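# Lay a fragile boxed lamp flat on a display stand

## Task

Place the boxed lamp flat on the display stand's top with its front side facing up, the whole box resting on the top board (touching the raised edge lip is allowed, resting up on it is not) and touching nothing else; then release it and leave it still. It fails if the box is dropped, falls or is knocked while not held or pressed, if it is hit or set down hard while held or pressed, if it ever touches the table or the stand's side below the top board, or if at the end the robot still holds the box or any other loose object or still bears much of the box's weight. Release it and back the gripper away at the end. Knocking or placing anything off the table also fails.

## Robot and tools

Robot: a single arm with a two-finger parallel gripper and one camera, cam_wrist (504x504), mounted on the hand. Its base sits on a block or post, which the clearance check treats as part of the arm. The base may be tilted relative to the table. Loose objects may occasionally get a brief push from outside.

Frames. The scene frame has its origin on the table surface directly under the arm base, +z up, and +y to the left when looking along +x. Result state lines report the gripper in this frame: end_effector_position in metres, end_effector_quat_wxyz, plus linear (m/s) and angular (rad/s) velocities. The reported hand position can be off, more so at long reach. The gripper frame: fingers point along its +x, close and open along its y. end_effector_position is the point between the finger pads, 3 to 4 cm back from the tips.

Row format, shared by all motion tools: one list of exactly 7 numbers, each in [-1, 1]: dx, dy, dz, rx, ry, rz, opening. The first six are an offset, not a pose, expressed in the gripper's own axes and measured from the gripper pose shown in the most recent result that shows it (before any such result in the scene, and for second or later calls within one reply, from where the robot is when the action begins). Scale: 1.0 equals 0.6 m of translation or 180 degrees of rotation; rx, ry, rz form one rotation vector. Within one action every row is counted from that same reference pose, not from the row before. All zeros is not a pause: it drives the hand back to the reference pose. The opening is absolute: +1 fully open (0.088 m), the empty fingers touch near -0.80, and values down to -1 add nothing. Closing fully from open takes at least about 0.5 s.

execute_actions: argument actions is a list with at most one item, or empty. Empty list: returns the current state without commanding anything. Action item: {"rows": [...], "steps": n}, 1 to 15 rows, steps up to 15 (default 15), each step 1/30 s; each row is used for one step and the final row repeats if steps exceed rows. Wait item: {"steps": n} up to 300, counted from the previous result and including your reply time. Optional pictures (boolean) controls whether images come back; by default they do. A rejected call sends nothing.

move: target is one 7-number row as above; speed in m/s from 0.002 to 0.5 (default 0.25), with rotation capped at twice that in rad/s. It drives a straight-line path lasting 0.5 to 10 s (paths over 10 s stop short) and rotates the short way. It ignores obstacles; the hand lags, can drift off the path and can overshoot speed, especially with the arm stretched out. The opening is sent at the start. Faster contact hits harder, and aiming further past the contact presses harder. The result adds a move: line with the ending (done, off_target, moving, held, fault) and active limits, plus distance to target. held ending means the final step was blocked; limits=paced means the sent pose was clipped; limits=held means some steps were blocked, after which motion can jump faster than speed.

wait: seconds from 0 to 10; nothing new is sent. zoom_image: camera "cam_wrist", region [x0, y0, x1, y1] in image pixels from the top-left, max 504 by 504. show_instructions: shows the scene's reference pages. finished_scene: scene (1 or 2) ends that scene irreversibly and returns success and the next task. Replying with no tool call ends everything.

Control details: each step the commanded pose is clipped to within 70 mm and 16 degrees of the measured pose; damped inverse kinematics favours position over orientation. After an action ends the arm only continues to the last clipped pose, so check the result and send the remainder. Joint friction can leave the hand short or slightly tilted; small moves may not happen; correct tilt after moves. A "pose unreachable" line or HELD marks means the clearance check altered or blocked commands. "Hand target" shows the pose currently being driven toward. Joint positions/velocities list waist, shoulder, elbow, wrist pitch, wrist yaw, wrist roll, then finger-pad gap (m). Ranges (rad): waist -3.054 to 3.054, shoulder 0 to 3.142, elbow 0 to 2.356, wrist pitch and yaw -1.571 to 1.571, wrist roll -3.142 to 3.142.

Gripping: grip_measured is the measured opening on the command scale. To hold something keep commanding noticeably below grip_measured; a larger gap squeezes harder (max about 34 N per pad; fast closing can squeeze more). Readings may be off by about 1 mm.

Hazards: contact torque reaching a load limit (waist 17, shoulder 21.1, elbow 21, wrist pitch 5.55, wrist yaw 5.53, wrist roll 5.19 N m, held weight included) stops the arm 10 s and drops the rest of the call. Holding loads heats motors: warnings from 50 °C, a hold at 95 °C, and power loss if not cooled within 30 to 60 s. Simulation time runs while you think. Set the box down slowly, never release it above the surface, keep it off the table and the stand's sides, then open and lift clear.

Each tool is called after "Request:" by a JSON object that holds its "method" and its "body".

Reference images:

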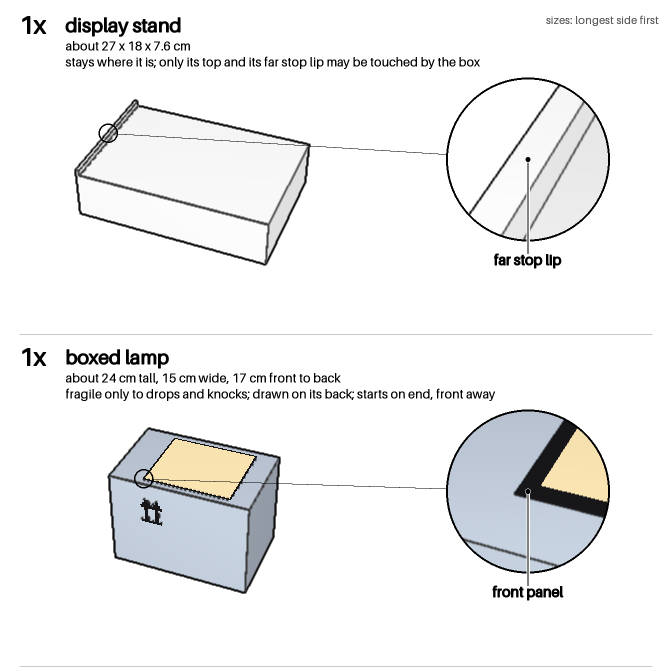

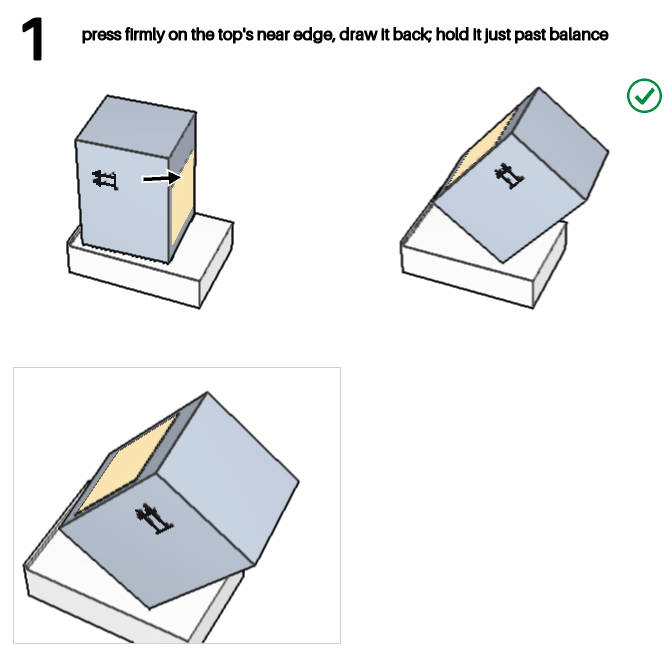

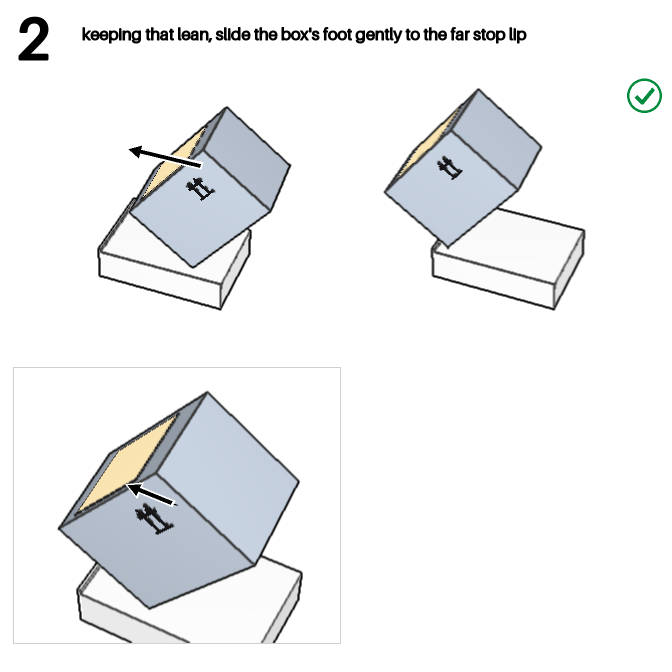

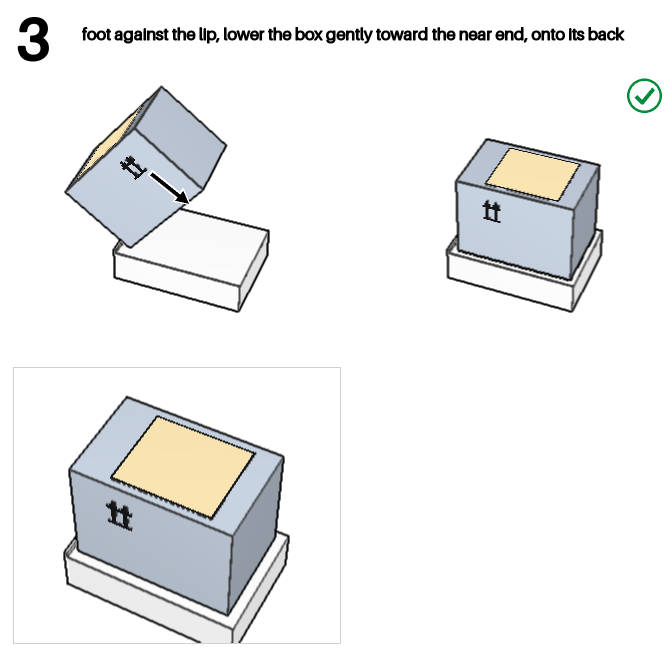

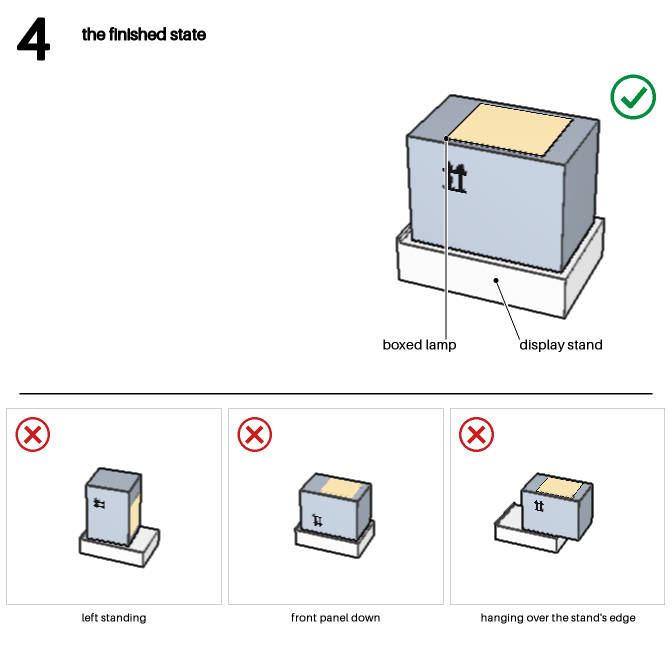

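## Session

Request:
{"method": "execute_actions", "body": {"actions": []}}

Scene clock: 0.00 s of 4970.00 s.
end_effector_position=(+0.2364, -0.4343, +0.3027) grip_measured=+0.848 end_effector_quat_wxyz=(+0.881, -0.261, +0.371, -0.132) end_effector_velocity=(+0.000, +0.001, +0.001) end_effector_angular_velocity=(-0.008, +0.004, +0.013)
Joint positions: [-1.704  1.838  1.244  0.445 -1.292 -0.501  0.081]
Joint velocities: [-0.002 -0.002 -0.002  0.007 -0.007 -0.007  0.   ]
Heat: hottest shoulder 23 °C (+0.0 °C/min).
Hand target: +0.236, -0.434, +0.303; +0.881, -0.261, +0.371, -0.132

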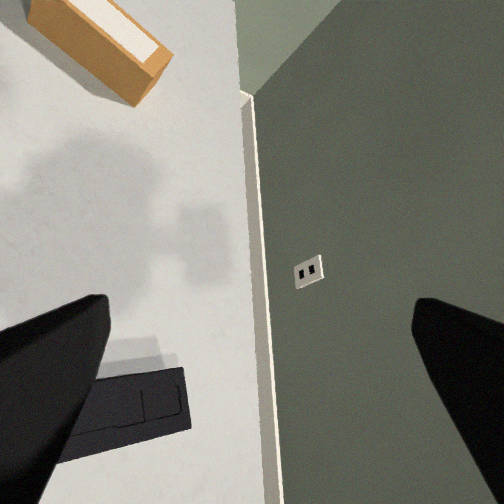

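Request:
{"method": "move", "body": {"target": [-0.1,-0.05,0.05,0.142,-0.085,0.127,1]}}

Scene clock: 7.40 s of 4970.00 s.
end_effector_position=(+0.2116, -0.4252, +0.3683) grip_measured=+1.000 end_effector_quat_wxyz=(+0.933, -0.038, +0.321, -0.159) end_effector_velocity=(-0.001, +0.003, -0.001) end_effector_angular_velocity=(+0.015, -0.004, +0.013)
Joint positions: [-1.86   1.896  1.447  0.286 -1.562 -0.062  0.088]
Joint velocities: [-0.002  0.002 -0.002  0.007 -0.022  0.007  0.   ]
Heat: hottest shoulder 24 °C (+8.1 °C/min).
Hand target: +0.216, -0.423, +0.372; +0.933, -0.040, +0.322, -0.156
Off the commanded pose: 0.006 m, 21 deg; orientation clipped at the last step of the last action.
joint sent to its limit — the command would take joint 5 (wrist yaw) past its lower limit, so that joint was sent only as far as its limit.
After step 90, 2.60 s passed at rest.
move: off_target; limits=paced
camera_calibration (this result's frames):
cam_wrist: T_world_to_cam=[[-0.265793, -0.941181, 0.208644, -0.416922], [-0.830732, 0.113803, -0.544915, 0.456403], [0.48912, -0.318162, -0.812118, 0.137864], [0, 0, 0, 1]] pos_world=[0.200902, -0.400476, 0.447651]

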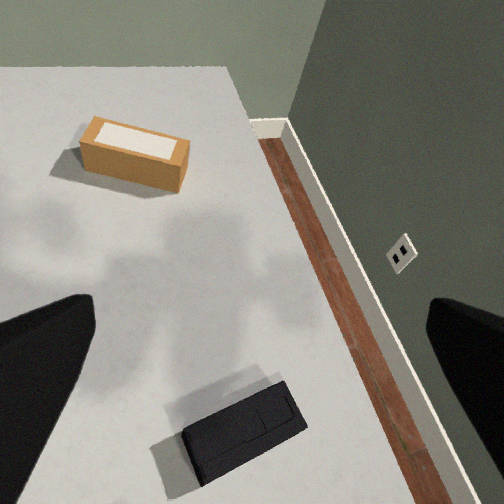

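Request:
{"method": "move", "body": {"target": [-0.18,0.38,0.05,-0.09,-0.08,0.12,1], "speed": 0.15}}

Scene clock: 12.60 s of 4970.00 s.
end_effector_position=(+0.2114, -0.1777, +0.4185) grip_measured=+1.000 end_effector_quat_wxyz=(+0.827, -0.241, +0.315, -0.399) end_effector_velocity=(-0.003, -0.000, +0.002) end_effector_angular_velocity=(-0.028, +0.004, -0.022)
Joint positions: [-2.485  0.718  0.716  0.118 -1.563 -0.024  0.088]
Joint velocities: [-0.012 -0.012 -0.002 -0.022  0.022 -0.022  0.   ]
Heat: hottest shoulder 25 °C (+9.5 °C/min).
Hand target: +0.212, -0.176, +0.416; +0.828, -0.238, +0.313, -0.401
Off the commanded pose: 0.003 m, 59 deg; orientation clipped at the last step of the last action.
joint sent to its limit — the command would take joint 5 (wrist yaw) past its lower limit, so that joint was sent only as far as its limit.
move: off_target; limits=paced
camera_calibration (this result's frames):
cam_wrist: T_world_to_cam=[[-0.49501, -0.545612, 0.676219, -0.271441], [-0.844605, 0.119449, -0.521895, 0.449684], [0.203979, -0.829482, -0.519955, 0.104547], [0, 0, 0, 1]] pos_world=[0.224113, -0.115095, 0.472601]

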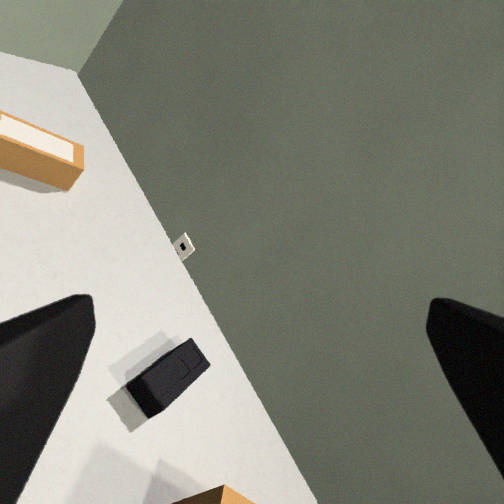

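Request:
{"method": "move", "body": {"target": [0.35,0.12,0.12,0,0,0,1], "speed": 0.15}}

Scene clock: 21.63 s of 4970.00 s.
end_effector_position=(+0.4001, -0.2927, +0.3557) grip_measured=+1.000 end_effector_quat_wxyz=(+0.830, -0.239, +0.307, -0.401) end_effector_velocity=(-0.005, -0.001, -0.005) end_effector_angular_velocity=(+0.019, +0.003, -0.023)
Joint positions: [-1.168  1.105  1.131 -0.013 -0.246 -0.125  0.088]
Joint velocities: [ 0.002 -0.002 -0.007 -0.022  0.007  0.007  0.   ]
Heat: hottest shoulder 24 °C (+2.8 °C/min).
Hand target: +0.401, -0.296, +0.354; +0.829, -0.240, +0.310, -0.400
Off the commanded pose: 0.006 m, 1 deg.
After step 90, 3.97 s passed at rest.
move: done
camera_calibration (this result's frames):
cam_wrist: T_world_to_cam=[[-0.504862, -0.545234, 0.669205, -0.191781], [-0.836079, 0.116067, -0.53619, 0.59073], [0.214677, -0.83021, -0.514456, -0.0683659], [0, 0, 0, 1]] pos_world=[0.411751, -0.229888, 0.409913]

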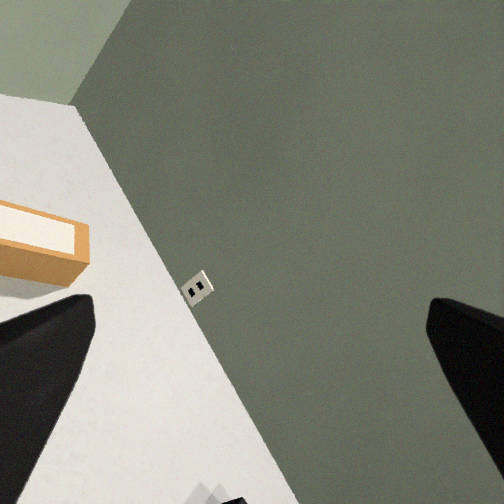

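Request:
{"method": "move", "body": {"target": [-0.11,0.08,0.05,0,0,0.33,1], "speed": 0.15}}

Scene clock: 27.67 s of 4970.00 s.
end_effector_position=(+0.4136, -0.2047, +0.3661) grip_measured=+1.000 end_effector_quat_wxyz=(+0.921, -0.062, +0.381, +0.045) end_effector_velocity=(-0.001, +0.000, -0.000) end_effector_angular_velocity=(+0.013, +0.012, -0.007)
Joint positions: [-1.462  1.524  1.878 -1.558 -1.47  -1.281  0.088]
Joint velocities: [-0.002  0.037  0.051 -0.125  0.007 -0.095  0.   ]
Heat: hottest shoulder 24 °C (+2.2 °C/min).
Hand target: +0.413, -0.207, +0.365; +0.920, -0.062, +0.383, +0.046
Off the commanded pose: 0.003 m, 2 deg.
joint sent to its limit — the command would take joint 4 (wrist pitch) past its lower limit, so that joint was sent only as far as its limit.
move: done
camera_calibration (this result's frames):
cam_wrist: T_world_to_cam=[[0.139146, -0.983728, 0.113654, -0.296725], [-0.888825, -0.174669, -0.423652, 0.518485], [0.43661, -0.0420686, -0.898667, 0.217292], [0, 0, 0, 1]] pos_world=[0.407259, -0.192192, 0.448654]

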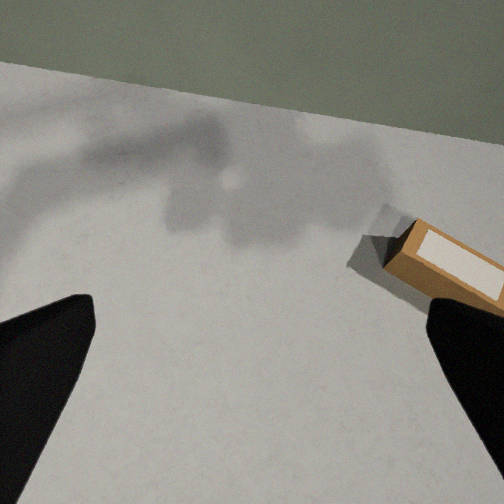

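Request:
{"method": "move", "body": {"target": [0.15,0.2,0.055,0,-0.05,0.2,1], "speed": 0.1}}

Scene clock: 34.83 s of 4970.00 s.
end_effector_position=(+0.4832, -0.0741, +0.3201) grip_measured=+1.000 end_effector_quat_wxyz=(+0.897, +0.033, +0.324, +0.298) end_effector_velocity=(-0.000, -0.003, -0.004) end_effector_angular_velocity=(-0.006, +0.003, +0.005)
Joint positions: [-0.948  1.479  1.856 -1.568 -1.563 -1.267  0.088]
Joint velocities: [ 0.002  0.007 -0.002  0.007  0.007 -0.007  0.   ]
Heat: hottest shoulder 25 °C (+3.4 °C/min).
Hand target: +0.485, -0.077, +0.317; +0.897, +0.043, +0.326, +0.297
Off the commanded pose: 0.006 m, 6 deg.
joint sent to its limit — the command would take joint 4 (wrist pitch) past its lower limit and joint 5 (wrist yaw) past its lower limit, so those joints were sent only as far as their limits.
After step 90, 0.63 s passed at rest.
move: off_target
camera_calibration (this result's frames):
cam_wrist: T_world_to_cam=[[0.519832, -0.826024, -0.21785, -0.238828], [-0.759415, -0.330044, -0.560677, 0.553522], [0.391233, 0.456897, -0.798863, 0.178058], [0, 0, 0, 1]] pos_world=[0.474842, -0.0959456, 0.400563]

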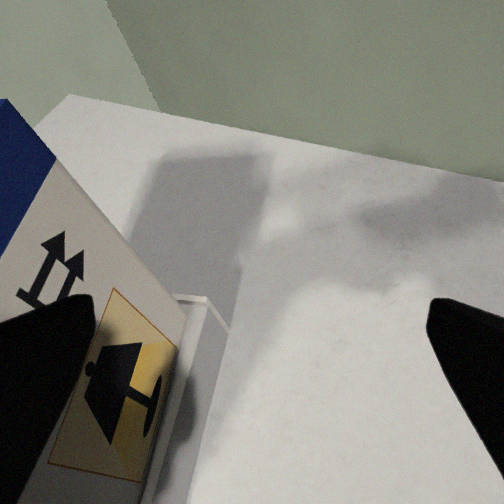

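Request:
{"method": "move", "body": {"target": [-0.133,-0.015,0.068,-0.014,0.185,-0.094,1], "speed": 0.1}}

Scene clock: 52.23 s of 4970.00 s.
end_effector_position=(+0.4635, -0.1236, +0.3916) grip_measured=+1.000 end_effector_quat_wxyz=(+0.858, -0.177, +0.477, +0.066) end_effector_velocity=(-0.004, +0.000, -0.001) end_effector_angular_velocity=(+0.003, +0.011, -0.016)
Joint positions: [-1.233  1.424  2.222 -1.568 -1.106 -1.041  0.088]
Joint velocities: [-0.007 -0.002 -0.002 -0.022  0.007 -0.007  0.   ]
Heat: hottest shoulder 27 °C (+4.6 °C/min).
Hand target: +0.464, -0.121, +0.394; +0.858, -0.182, +0.477, +0.064
Off the commanded pose: 0.004 m, 18 deg; orientation clipped at the last step of the last action.
joint sent to its limit — the command would take joint 4 (wrist pitch) past its lower limit, so that joint was sent only as far as its limit.
After step 90, 10.80 s passed at rest.
move: off_target; limits=paced
camera_calibration (this result's frames):
cam_wrist: T_world_to_cam=[[0.298367, -0.915147, 0.271077, -0.353686], [-0.921831, -0.34992, -0.166683, 0.480819], [0.247395, -0.200155, -0.948016, 0.309386], [0, 0, 0, 1]] pos_world=[0.472222, -0.0935023, 0.469324]

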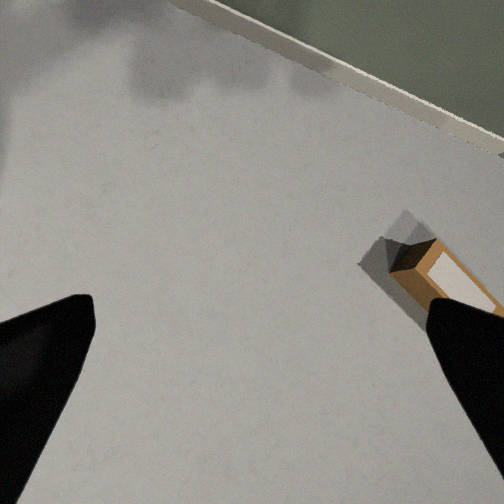

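Request:
{"method": "move", "body": {"target": [-0.105,0.32,0.08,0,0.05,0.087,1], "speed": 0.08}}

Scene clock: 57.67 s of 4970.00 s.
end_effector_position=(+0.4117, +0.0730, +0.4240) grip_measured=+1.000 end_effector_quat_wxyz=(+0.833, -0.088, +0.509, +0.200) end_effector_velocity=(-0.005, +0.001, -0.001) end_effector_angular_velocity=(+0.003, +0.030, +0.010)
Joint positions: [ 0.222  1.061  2.207 -1.569 -0.099 -0.226  0.088]
Joint velocities: [ 0.31   0.002  0.007 -0.022  0.271  0.125  0.   ]
Heat: hottest shoulder 27 °C (+4.2 °C/min).
Hand target: +0.413, +0.073, +0.423; +0.832, -0.085, +0.510, +0.198
Off the commanded pose: 0.004 m, 9 deg.
joint sent to its limit — the command would take joint 4 (wrist pitch) past its lower limit, so that joint was sent only as far as its limit.
move: off_target
camera_calibration (this result's frames):
cam_wrist: T_world_to_cam=[[0.440434, -0.897387, -0.026748, -0.100616], [-0.889751, -0.432322, -0.146427, 0.491435], [0.119838, 0.0882904, -0.98886, 0.440976], [0, 0, 0, 1]] pos_world=[0.428724, 0.083232, 0.505331]

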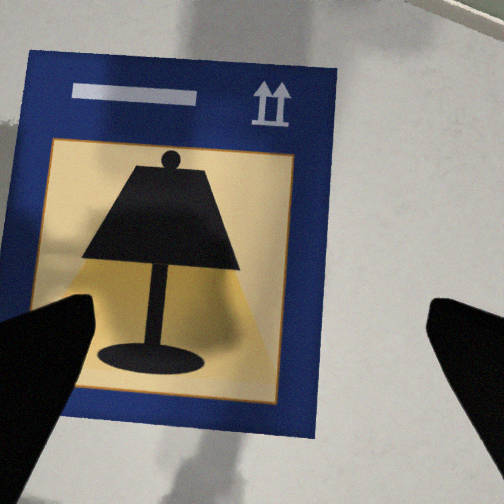

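Request:
{"method": "move", "body": {"target": [0.079,0.08,-0.071,0,0,0,1], "speed": 0.05}}

Request:
{"method": "move", "body": {"target": [0.04,-0.002,-0.021,0,0,0,1], "speed": 0.01}}

Scene clock: 65.53 s of 4970.00 s.
end_effector_position=(+0.3776, +0.1107, +0.3667) grip_measured=+1.000 end_effector_quat_wxyz=(+0.833, -0.082, +0.509, +0.201) end_effector_velocity=(-0.001, -0.002, -0.001) end_effector_angular_velocity=(-0.002, -0.001, +0.000)
Joint positions: [ 1.367  0.938  1.744 -1.516  0.899  0.423  0.088]
Joint velocities: [ 0.007 -0.007 -0.007 -0.007  0.007  0.007  0.   ]
Heat: hottest shoulder 28 °C (+4.0 °C/min).
Hand target: +0.377, +0.112, +0.365; +0.833, -0.084, +0.510, +0.200
Off the commanded pose: 0.003 m, 1 deg.
After step 90, 2.97 s passed at rest.
move: done
camera_calibration (this result's frames):
cam_wrist: T_world_to_cam=[[0.436132, -0.899113, -0.0372187, -0.0476277], [-0.891998, -0.426478, -0.149855, 0.470509], [0.118864, 0.0985557, -0.988007, 0.38398], [0, 0, 0, 1]] pos_world=[0.394824, 0.119996, 0.448111]

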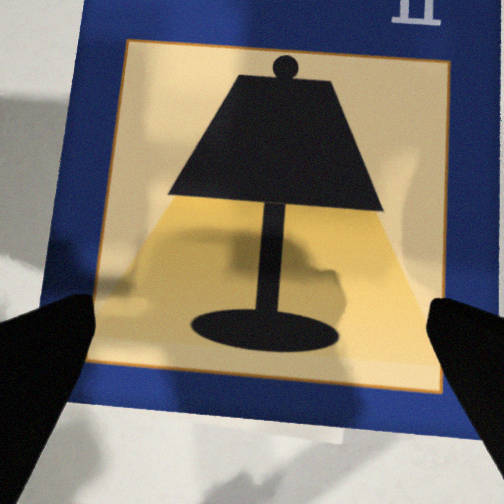

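Scene clock: 68.47 s of 4970.00 s.
end_effector_position=(+0.3798, +0.1116, +0.3450) grip_measured=+1.000 end_effector_quat_wxyz=(+0.837, -0.074, +0.504, +0.201) end_effector_velocity=(-0.003, -0.002, -0.002) end_effector_angular_velocity=(-0.009, +0.007, +0.021)
Joint positions: [ 1.058  0.841  1.56  -1.232  0.642  0.172  0.088]
Joint velocities: [-0.017 -0.007 -0.007 -0.007 -0.022 -0.022  0.   ]
Heat: hottest shoulder 28 °C (+4.0 °C/min).
Hand target: +0.377, +0.111, +0.340; +0.833, -0.083, +0.508, +0.201
Off the commanded pose: 0.006 m, 1 deg.
move: done
camera_calibration (this result's frames):
cam_wrist: T_world_to_cam=[[0.429019, -0.902047, -0.0474836, -0.042099], [-0.894164, -0.416638, -0.163964, 0.474194], [0.128119, 0.112802, -0.985323, 0.356181], [0, 0, 0, 1]] pos_world=[0.396434, 0.119414, 0.426705]

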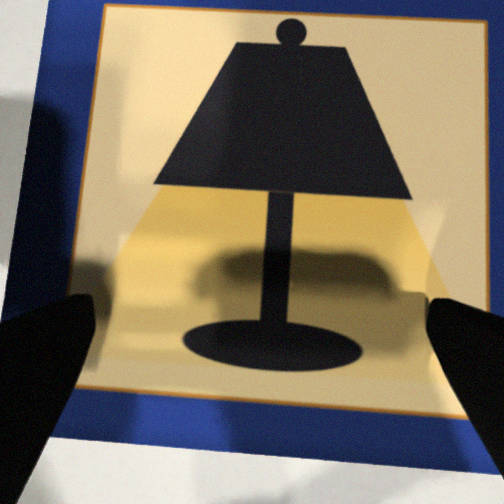

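Request:
{"method": "move", "body": {"target": [-0.017,0.003,-0.066,0,0,0,1], "speed": 0.015}}

Scene clock: 74.77 s of 4970.00 s.
end_effector_position=(+0.3502, +0.0955, +0.3417) grip_measured=+1.000 end_effector_quat_wxyz=(+0.844, -0.063, +0.494, +0.200) end_effector_velocity=(-0.005, -0.002, -0.002) end_effector_angular_velocity=(+0.007, +0.008, +0.005)
Joint positions: [ 1.479  0.768  1.486 -1.46   0.992  0.521  0.088]
Joint velocities: [ 0.066 -0.002 -0.002 -0.066  0.037  0.081  0.   ]
Heat: hottest shoulder 27 °C (+2.0 °C/min).
Hand target: +0.343, +0.097, +0.335; +0.836, -0.073, +0.504, +0.202
Off the commanded pose: 0.010 m, 2 deg.
After step 90, 0.33 s passed at rest.
move: off_target
camera_calibration (this result's frames):
cam_wrist: T_world_to_cam=[[0.41642, -0.907202, -0.0598165, -0.0349442], [-0.897067, -0.399285, -0.18932, 0.448534], [0.147867, 0.132496, -0.980092, 0.347996], [0, 0, 0, 1]] pos_world=[0.365459, 0.101283, 0.423894]

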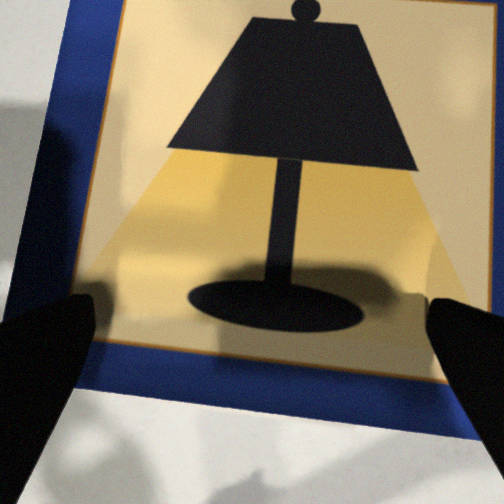

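Request:
{"method": "move", "body": {"target": [0.004,0.0,-0.068,0,0.01,0,1], "speed": 0.015}}

Scene clock: 80.03 s of 4970.00 s.
end_effector_position=(+0.3483, +0.0795, +0.3395) grip_measured=+1.000 end_effector_quat_wxyz=(+0.859, -0.041, +0.475, +0.187) end_effector_velocity=(+0.002, -0.005, -0.000) end_effector_angular_velocity=(-0.019, -0.015, -0.022)
Joint positions: [ 1.591  0.707  1.442 -1.527  1.11   0.648  0.088]
Joint velocities: [-0.012 -0.002 -0.002 -0.007  0.022  0.007  0.   ]
Heat: hottest shoulder 27 °C (+3.0 °C/min).
Hand target: +0.324, +0.083, +0.318; +0.832, -0.063, +0.512, +0.204
Off the commanded pose: 0.037 m, 6 deg.
joint sent to its limit — the command would take joint 4 (wrist pitch) past its lower limit, so that joint was sent only as far as its limit.
move: off_target
camera_calibration (this result's frames):
cam_wrist: T_world_to_cam=[[0.37611, -0.923477, -0.0757102, -0.0280438], [-0.90582, -0.349258, -0.239809, 0.456197], [0.195016, 0.158774, -0.967863, 0.325581], [0, 0, 0, 1]] pos_world=[0.360287, 0.0817388, 0.422395]

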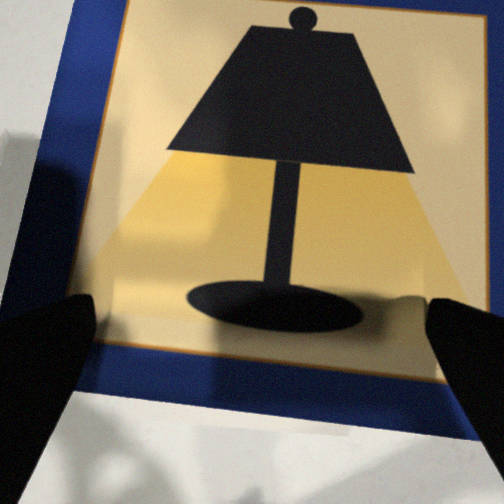

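Request:
{"method": "move", "body": {"target": [-0.012,0.03,0.04,0,-0.05,0.03,1], "speed": 0.012}}

Scene clock: 106.77 s of 4970.00 s.
end_effector_position=(+0.3582, +0.0992, +0.3582) grip_measured=+1.000 end_effector_quat_wxyz=(+0.881, -0.002, +0.411, +0.236) end_effector_velocity=(-0.004, +0.002, -0.002) end_effector_angular_velocity=(-0.014, +0.004, +0.039)
Joint positions: [ 1.88   0.722  1.459 -1.567  1.323  0.754  0.088]
Joint velocities: [ 0.002  0.002 -0.002 -0.007 -0.022 -0.022  0.   ]
Heat: hottest wrist yaw 36 °C (+10.0 °C/min).
Hand target: +0.358, +0.101, +0.359; +0.881, -0.001, +0.410, +0.235
Off the commanded pose: 0.003 m, 1 deg.
joint sent to its limit — the command would take joint 4 (wrist pitch) past its lower limit, so that joint was sent only as far as its limit.
After step 90, 15.87 s passed at rest.
move: done
camera_calibration (this result's frames):
cam_wrist: T_world_to_cam=[[0.429094, -0.889599, -0.156498, -0.00554073], [-0.855493, -0.344659, -0.386448, 0.510591], [0.289845, 0.299706, -0.908937, 0.269574], [0, 0, 0, 1]] pos_world=[0.36105, 0.0902581, 0.441476]

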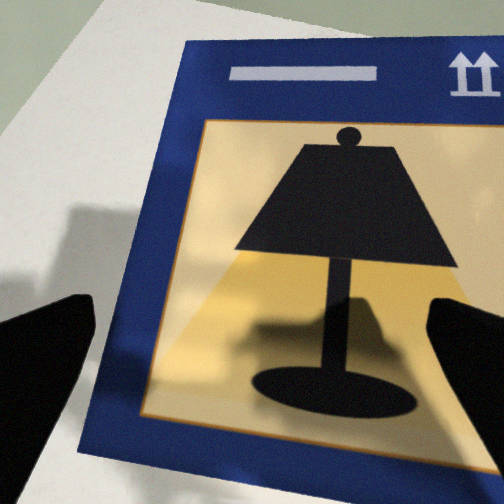

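Request:
{"method": "move", "body": {"target": [0.02,-0.045,0.06,-0.05,0.105,-0.016,1], "speed": 0.03}}

Scene clock: 126.17 s of 4970.00 s.
end_effector_position=(+0.3987, +0.0863, +0.3723) grip_measured=+1.000 end_effector_quat_wxyz=(+0.809, -0.121, +0.524, +0.238) end_effector_velocity=(+0.000, -0.001, +0.002) end_effector_angular_velocity=(+0.000, -0.003, +0.003)
Joint positions: [ 0.486  0.948  1.85  -1.389  0.109 -0.202  0.088]
Joint velocities: [-0.007  0.002  0.012 -0.007 -0.007 -0.007  0.   ]
Heat: hottest wrist yaw 31 °C (+3.0 °C/min).
Hand target: +0.401, +0.088, +0.369; +0.805, -0.124, +0.528, +0.240
Off the commanded pose: 0.005 m, 1 deg.
After step 90, 10.03 s passed at rest.
move: done
camera_calibration (this result's frames):
cam_wrist: T_world_to_cam=[[0.530295, -0.847466, -0.0242525, -0.125429], [-0.844985, -0.525975, -0.0966986, 0.449843], [0.0691926, 0.0717718, -0.995018, 0.41422], [0, 0, 0, 1]] pos_world=[0.417964, 0.10058, 0.452614]

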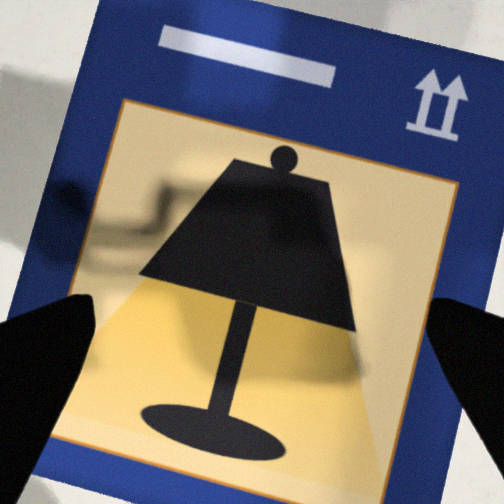

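Request:
{"method": "move", "body": {"target": [-0.004,0.022,-0.07,0.06,0,0,1], "speed": 0.03}}

Request:
{"method": "move", "body": {"target": [0.055,0,-0.024,0,0,0,1], "speed": 0.012}}

Scene clock: 131.83 s of 4970.00 s.
end_effector_position=(+0.3609, +0.0789, +0.3588) grip_measured=+1.000 end_effector_quat_wxyz=(+0.817, -0.043, +0.543, +0.191) end_effector_velocity=(-0.006, +0.001, -0.003) end_effector_angular_velocity=(-0.002, +0.018, +0.012)
Joint positions: [ 0.824  0.79   1.637 -1.373  0.398  0.153  0.088]
Joint velocities: [ 0.173  0.002 -0.002 -0.051  0.139  0.095  0.   ]
Heat: hottest wrist yaw 30 °C (+3.0 °C/min).
Hand target: +0.359, +0.078, +0.358; +0.816, -0.042, +0.544, +0.189
Off the commanded pose: 0.003 m, 0 deg.
move: done
camera_calibration (this result's frames):
cam_wrist: T_world_to_cam=[[0.379783, -0.918614, -0.109151, -0.0215581], [-0.924281, -0.371916, -0.0859259, 0.425281], [0.0383378, 0.133519, -0.990304, 0.408483], [0, 0, 0, 1]] pos_world=[0.385606, 0.0838252, 0.438712]

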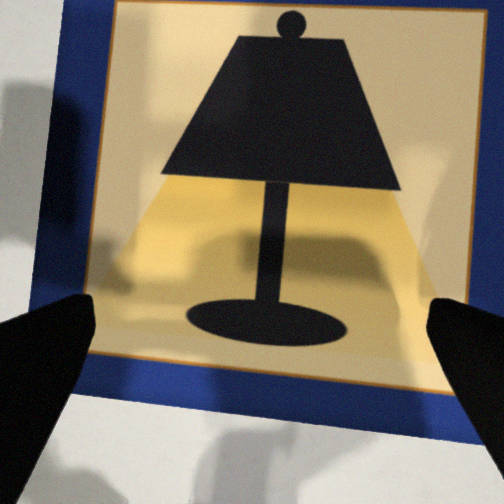

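Scene clock: 135.07 s of 4970.00 s.
end_effector_position=(+0.3636, +0.0801, +0.3465) grip_measured=+1.000 end_effector_quat_wxyz=(+0.837, -0.032, +0.511, +0.191) end_effector_velocity=(-0.004, -0.002, -0.003) end_effector_angular_velocity=(-0.019, +0.014, +0.019)
Joint positions: [ 0.506  0.705  1.481 -1.183  0.118 -0.008  0.088]
Joint velocities: [-0.012 -0.002 -0.002 -0.022 -0.007 -0.022  0.   ]
Heat: hottest wrist yaw 29 °C (+2.0 °C/min).
Hand target: +0.359, +0.083, +0.324; +0.817, -0.044, +0.543, +0.191
Off the commanded pose: 0.024 m, 4 deg.
move: off_target
camera_calibration (this result's frames):
cam_wrist: T_world_to_cam=[[0.372242, -0.921471, -0.111026, -0.0191781], [-0.921716, -0.352968, -0.160789, 0.450615], [0.108974, 0.162187, -0.980724, 0.364746], [0, 0, 0, 1]] pos_world=[0.38273, 0.0822239, 0.42804]

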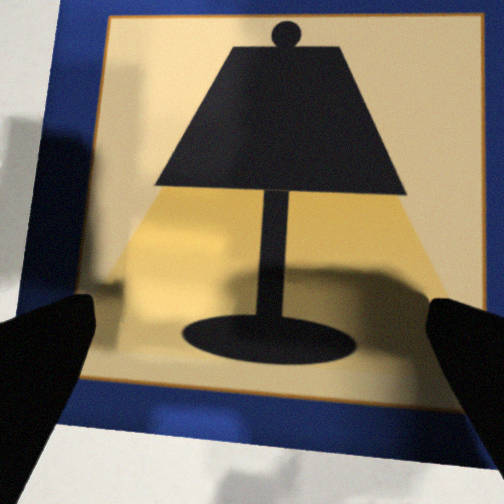

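Request:
{"method": "move", "body": {"target": [0.004,0.002,-0.077,0,0.02,0.015,1], "speed": 0.015}}

Scene clock: 139.93 s of 4970.00 s.
end_effector_position=(+0.3353, +0.0689, +0.3460) grip_measured=+1.000 end_effector_quat_wxyz=(+0.843, -0.027, +0.499, +0.199) end_effector_velocity=(-0.002, -0.000, -0.002) end_effector_angular_velocity=(+0.038, +0.014, +0.006)
Joint positions: [ 0.621  0.575  1.376 -1.187  0.209  0.029  0.088]
Joint velocities: [ 0.476 -0.002 -0.002 -0.037  0.403  0.198  0.   ]
Heat: hottest wrist yaw 29 °C (+2.0 °C/min).
Hand target: +0.325, +0.071, +0.324; +0.820, -0.037, +0.536, +0.195
Off the commanded pose: 0.026 m, 6 deg.
move: off_target
camera_calibration (this result's frames):
cam_wrist: T_world_to_cam=[[0.380392, -0.916754, -0.121922, -0.0183464], [-0.91551, -0.35461, -0.189981, 0.428697], [0.130931, 0.183888, -0.974188, 0.35804], [0, 0, 0, 1]] pos_world=[0.352577, 0.0693619, 0.428006]

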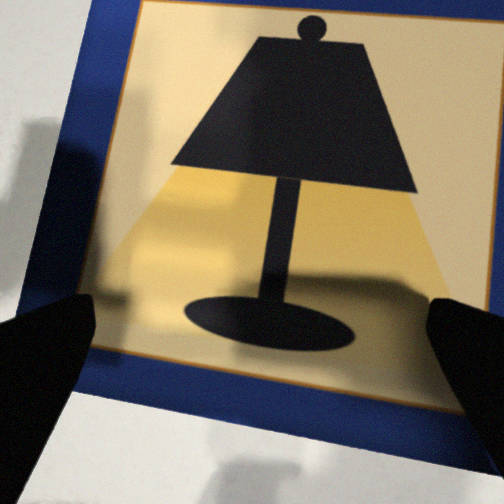

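Request:
{"method": "move", "body": {"target": [0.012,0.0,-0.065,-0.02,-0.01,0.03,1], "speed": 0.015}}

Scene clock: 145.43 s of 4970.00 s.
end_effector_position=(+0.3211, +0.0544, +0.3446) grip_measured=+1.000 end_effector_quat_wxyz=(+0.858, +0.007, +0.447, +0.252) end_effector_velocity=(-0.004, -0.000, -0.003) end_effector_angular_velocity=(-0.003, +0.015, +0.017)
Joint positions: [ 1.188  0.413  1.269 -1.185  0.639  0.169  0.088]
Joint velocities: [ 0.007 -0.002 -0.002 -0.022 -0.007  0.007  0.   ]
Heat: hottest wrist yaw 28 °C (-1.0 °C/min).
Hand target: +0.307, +0.060, +0.322; +0.839, -0.025, +0.481, +0.253
Off the commanded pose: 0.029 m, 6 deg.
move: off_target
camera_calibration (this result's frames):
cam_wrist: T_world_to_cam=[[0.442405, -0.873235, -0.204299, -0.0202676], [-0.874202, -0.369077, -0.315521, 0.441059], [0.200122, 0.318187, -0.926665, 0.315257], [0, 0, 0, 1]] pos_world=[0.331452, 0.0447759, 0.42716]

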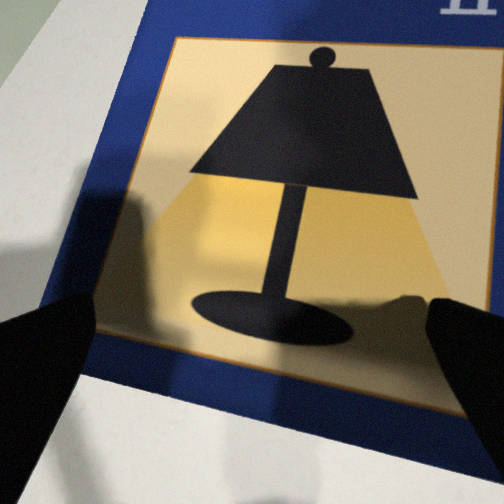

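Request:
{"method": "move", "body": {"target": [-0.015,0,0.03,0,0,0,1], "speed": 0.01}}

Request:
{"method": "move", "body": {"target": [-0.06,-0.1,0.16,0,0.06,0,1], "speed": 0.05}}

Scene clock: 150.00 s of 4970.00 s.
end_effector_position=(+0.3301, +0.0540, +0.3615) grip_measured=+1.000 end_effector_quat_wxyz=(+0.859, +0.009, +0.447, +0.250) end_effector_velocity=(-0.001, -0.002, -0.001) end_effector_angular_velocity=(-0.018, -0.003, -0.001)
Joint positions: [ 1.122  0.466  1.364 -1.21   0.578  0.149  0.088]
Joint velocities: [-0.007 -0.002 -0.002 -0.007  0.007 -0.007  0.   ]
Heat: hottest wrist yaw 28 °C (-4.0 °C/min).
Hand target: +0.331, +0.055, +0.362; +0.858, +0.006, +0.447, +0.252
Off the commanded pose: 0.001 m, 0 deg.
move: done
camera_calibration (this result's frames):
cam_wrist: T_world_to_cam=[[0.436876, -0.875241, -0.207586, -0.0180944], [-0.876701, -0.362647, -0.316042, 0.45475], [0.201332, 0.320062, -0.925757, 0.328463], [0, 0, 0, 1]] pos_world=[0.340455, 0.0439482, 0.444041]

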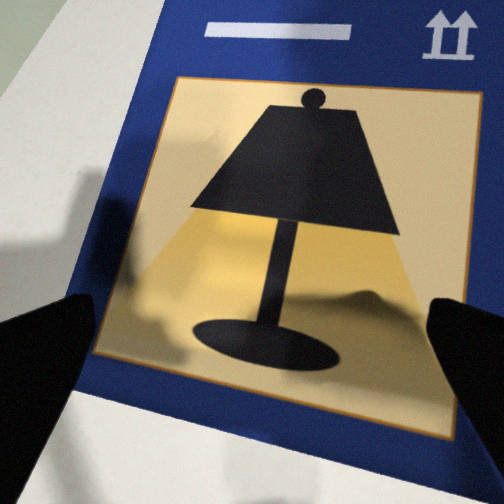

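Scene clock: 152.67 s of 4970.00 s.
end_effector_position=(+0.4118, +0.0045, +0.4311) grip_measured=+1.000 end_effector_quat_wxyz=(+0.887, +0.015, +0.403, +0.224) end_effector_velocity=(-0.002, +0.002, -0.000) end_effector_angular_velocity=(+0.012, +0.005, +0.028)
Joint positions: [ 1.506  0.758  2.028 -1.567  1.018  0.229  0.088]
Joint velocities: [ 0.007 -0.002  0.002 -0.007 -0.022 -0.007  0.   ]
Heat: hottest wrist pitch 27 °C (-7.0 °C/min).
Hand target: +0.413, +0.006, +0.431; +0.887, +0.010, +0.403, +0.226
Off the commanded pose: 0.002 m, 17 deg; orientation clipped at the last step of the last action.
joint sent to its limit — the command would take joint 4 (wrist pitch) past its lower limit, so that joint was sent only as far as its limit.
move: off_target; limits=paced
camera_calibration (this result's frames):
cam_wrist: T_world_to_cam=[[0.397175, -0.901303, -0.172929, -0.0810551], [-0.863306, -0.302993, -0.403606, 0.562372], [0.311375, 0.309593, -0.898442, 0.335222], [0, 0, 0, 1]] pos_world=[0.413313, -0.00644247, 0.514137]

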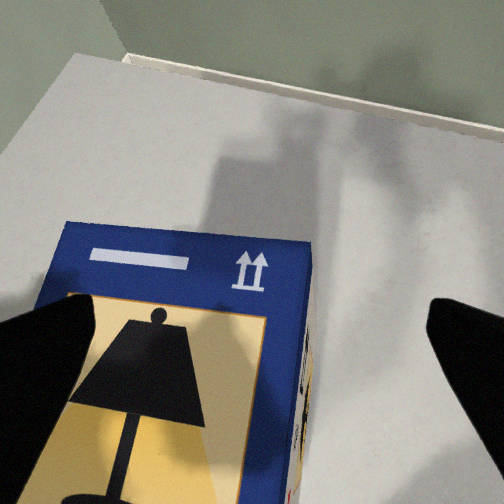

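Request:
{"method": "move", "body": {"target": [0.008,-0.178,-0.01,-0.016,0.213,-0.067,1], "speed": 0.06}}

Scene clock: 168.80 s of 4970.00 s.
end_effector_position=(+0.4518, -0.0849, +0.4037) grip_measured=+1.000 end_effector_quat_wxyz=(+0.928, -0.087, +0.329, +0.149) end_effector_velocity=(-0.000, -0.001, -0.001) end_effector_angular_velocity=(-0.035, -0.011, +0.024)
Joint positions: [ 1.78   0.597  2.014 -1.567  1.529 -0.05   0.088]
Joint velocities: [ 0.002 -0.002 -0.002 -0.007  0.007 -0.037  0.   ]
Heat: hottest wrist pitch 27 °C (-8.0 °C/min).
Hand target: +0.452, -0.090, +0.401; +0.929, -0.085, +0.329, +0.148
Off the commanded pose: 0.006 m, 46 deg; orientation clipped at the last step of the last action.
joint sent to its limit — the command would take joint 4 (wrist pitch) past its lower limit, so that joint was sent only as far as its limit.
After step 90, 7.00 s passed at rest.
move: off_target; limits=paced
camera_calibration (this result's frames):
cam_wrist: T_world_to_cam=[[0.338472, -0.935712, 0.0993944, -0.268649], [-0.790052, -0.339971, -0.510135, 0.565491], [0.511131, 0.0941395, -0.854332, 0.199491], [0, 0, 0, 1]] pos_world=[0.435731, -0.0779077, 0.485611]

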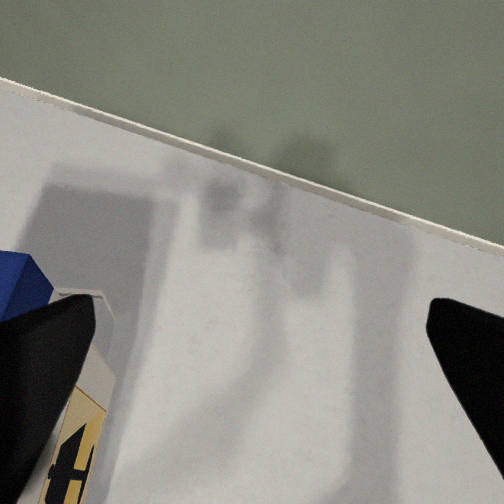

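Request:
{"method": "move", "body": {"target": [0.003,0.235,0.04,0,0.03,0,1], "speed": 0.06}}

Request:
{"method": "move", "body": {"target": [0.06,0,0.06,0,0.13,0,1], "speed": 0.05}}

Scene clock: 174.87 s of 4970.00 s.
end_effector_position=(+0.4212, +0.0557, +0.4120) grip_measured=+1.000 end_effector_quat_wxyz=(+0.908, -0.088, +0.379, +0.154) end_effector_velocity=(+0.000, -0.006, +0.002) end_effector_angular_velocity=(+0.004, -0.014, -0.010)
Joint positions: [ 1.565  0.825  1.799 -1.401  1.288  0.217  0.088]
Joint velocities: [-0.149 -0.085 -0.1    0.271 -0.125 -0.256  0.   ]
Heat: hottest wrist pitch 27 °C (-6.1 °C/min).
Hand target: +0.420, +0.054, +0.411; +0.908, -0.090, +0.379, +0.155
Off the commanded pose: 0.002 m, 2 deg.
After step 90, 0.10 s passed at rest.
move: done
camera_calibration (this result's frames):
cam_wrist: T_world_to_cam=[[0.354333, -0.931826, 0.0784081, -0.125826], [-0.837703, -0.353565, -0.416228, 0.575575], [0.415575, 0.0818005, -0.905873, 0.271126], [0, 0, 0, 1]] pos_world=[0.414072, 0.0640773, 0.495042]

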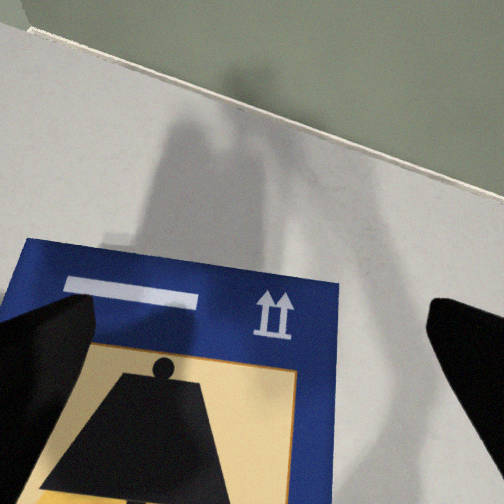

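Scene clock: 179.20 s of 4970.00 s.
end_effector_position=(+0.4635, +0.0720, +0.4164) grip_measured=+1.000 end_effector_quat_wxyz=(+0.852, -0.116, +0.492, +0.136) end_effector_velocity=(-0.002, -0.000, -0.000) end_effector_angular_velocity=(-0.008, +0.005, +0.010)
Joint positions: [ 0.456  1.217  2.354 -1.516  0.256 -0.123  0.088]
Joint velocities: [ 0.007 -0.002 -0.002 -0.007  0.007 -0.007  0.   ]
Heat: hottest wrist pitch 27 °C (-5.0 °C/min).
Hand target: +0.467, +0.075, +0.412; +0.850, -0.116, +0.497, +0.135
Off the commanded pose: 0.008 m, 9 deg.
joint sent to its limit — the command would take joint 3 (elbow) past its upper limit, so that joint was sent only as far as its limit.
move: off_target
camera_calibration (this result's frames):
cam_wrist: T_world_to_cam=[[0.362452, -0.927164, 0.0948424, -0.136935], [-0.912037, -0.373797, -0.168712, 0.551424], [0.191876, -0.0253497, -0.981092, 0.398961], [0, 0, 0, 1]] pos_world=[0.476, 0.0892732, 0.497436]

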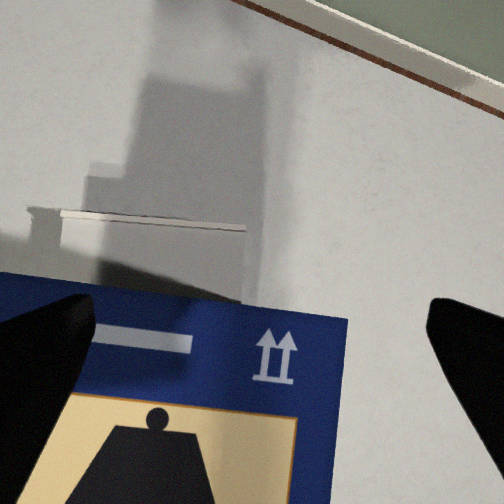

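Request:
{"method": "move", "body": {"target": [0.028,-0.23,-0.1,0,0.05,-0.03,1], "speed": 0.06}}

Request:
{"method": "move", "body": {"target": [0.26,0,-0.12,0,0.09,0.02,1], "speed": 0.06}}

Scene clock: 184.43 s of 4970.00 s.
end_effector_position=(+0.4714, -0.0690, +0.3836) grip_measured=+1.000 end_effector_quat_wxyz=(+0.831, -0.173, +0.525, +0.065) end_effector_velocity=(-0.001, +0.002, -0.000) end_effector_angular_velocity=(+0.005, +0.001, +0.004)
Joint positions: [-0.936  1.347  2.274 -1.567 -0.805 -0.819  0.088]
Joint velocities: [-0.002 -0.002 -0.002 -0.007 -0.007 -0.007  0.   ]
Heat: hottest shoulder 27 °C (-4.0 °C/min).
Hand target: +0.472, -0.073, +0.380; +0.830, -0.169, +0.528, +0.066
Off the commanded pose: 0.007 m, 5 deg.
joint sent to its limit — the command would take joint 4 (wrist pitch) past its lower limit, so that joint was sent only as far as its limit.
move: off_target
camera_calibration (this result's frames):
cam_wrist: T_world_to_cam=[[0.307926, -0.918718, 0.247264, -0.299511], [-0.941063, -0.332337, -0.0628753, 0.476307], [0.13994, -0.21333, -0.966906, 0.367715], [0, 0, 0, 1]] pos_world=[0.489004, -0.0384268, 0.459552]

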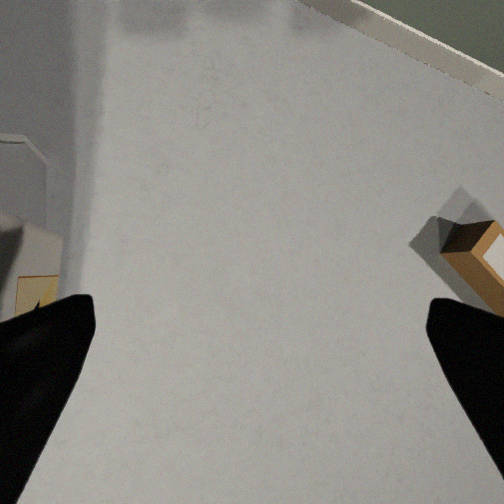

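Scene clock: 187.63 s of 4970.00 s.
end_effector_position=(+0.4814, -0.1030, +0.2265) grip_measured=+1.000 end_effector_quat_wxyz=(+0.753, -0.173, +0.631, +0.066) end_effector_velocity=(-0.002, +0.000, -0.000) end_effector_angular_velocity=(-0.004, +0.009, +0.005)
Joint positions: [-0.51   1.394  1.795 -1.136 -0.336 -0.655  0.088]
Joint velocities: [ 0.002 -0.002 -0.002 -0.007  0.007 -0.007  0.   ]
Heat: hottest shoulder 27 °C (-4.0 °C/min).
Hand target: +0.479, -0.106, +0.216; +0.747, -0.163, +0.641, +0.066
Off the commanded pose: 0.011 m, 2 deg.
move: off_target
camera_calibration (this result's frames):
cam_wrist: T_world_to_cam=[[0.342166, -0.918278, 0.199219, -0.300569], [-0.932349, -0.305433, 0.193482, 0.405082], [-0.116822, -0.251944, -0.960665, 0.325387], [0, 0, 0, 1]] pos_world=[0.518535, -0.0703014, 0.294091]

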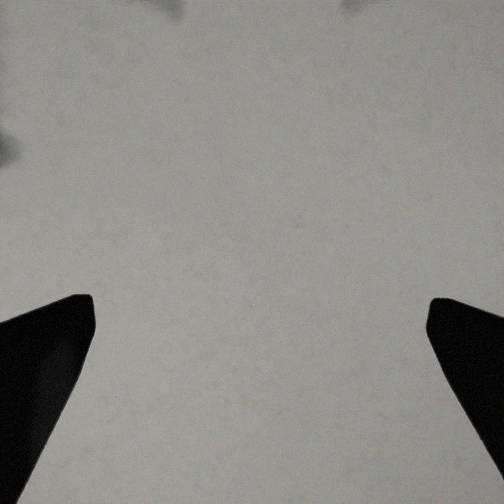

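Request:
{"method": "move", "body": {"target": [0.087,0.105,-0.047,0,0,0.11,1], "speed": 0.04}}

Request:
{"method": "move", "body": {"target": [0.012,0.07,0.005,0,0,0,1], "speed": 0.012}}

Scene clock: 195.23 s of 4970.00 s.
end_effector_position=(+0.4486, -0.0604, +0.1704) grip_measured=+1.000 end_effector_quat_wxyz=(+0.738, -0.070, +0.644, +0.187) end_effector_velocity=(-0.000, +0.005, +0.002) end_effector_angular_velocity=(+0.024, -0.004, -0.005)
Joint positions: [-0.465  1.397  1.585 -1.118 -0.564 -0.712  0.088]
Joint velocities: [ 0.002 -0.007 -0.002 -0.007 -0.022  0.007  0.   ]
Heat: hottest shoulder 29 °C (+0.0 °C/min).
Hand target: +0.445, -0.060, +0.161; +0.730, -0.062, +0.652, +0.195
Off the commanded pose: 0.010 m, 2 deg.
After step 90, 0.03 s passed at rest.
move: off_target
camera_calibration (this result's frames):
cam_wrist: T_world_to_cam=[[0.393651, -0.912031, -0.115056, -0.208223], [-0.896243, -0.408609, 0.172589, 0.379459], [-0.20442, 0.0351786, -0.978251, 0.338021], [0, 0, 0, 1]] pos_world=[0.491153, -0.0467461, 0.241221]

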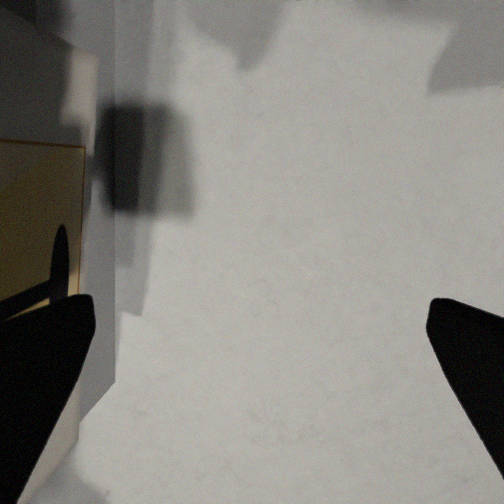

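Scene clock: 199.00 s of 4970.00 s.
end_effector_position=(+0.4395, -0.0223, +0.1687) grip_measured=+1.000 end_effector_quat_wxyz=(+0.739, -0.071, +0.644, +0.187) end_effector_velocity=(-0.002, +0.003, +0.002) end_effector_angular_velocity=(+0.007, -0.003, +0.023)
Joint positions: [-0.325  1.297  1.479 -1.046 -0.476 -0.585  0.088]
Joint velocities: [ 0.002 -0.007 -0.002 -0.007 -0.007 -0.022  0.   ]
Heat: hottest shoulder 31 °C (+2.0 °C/min).
Hand target: +0.437, -0.019, +0.170; +0.739, -0.070, +0.644, +0.187
Off the commanded pose: 0.004 m, 0 deg.
move: done
camera_calibration (this result's frames):
cam_wrist: T_world_to_cam=[[0.393417, -0.912333, -0.113452, -0.170286], [-0.89664, -0.408026, 0.171902, 0.387531], [-0.203123, 0.0340959, -0.978559, 0.332605], [0, 0, 0, 1]] pos_world=[0.482029, -0.00857506, 0.239537]

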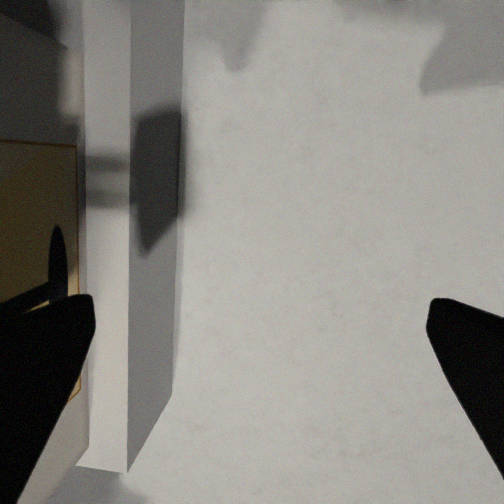

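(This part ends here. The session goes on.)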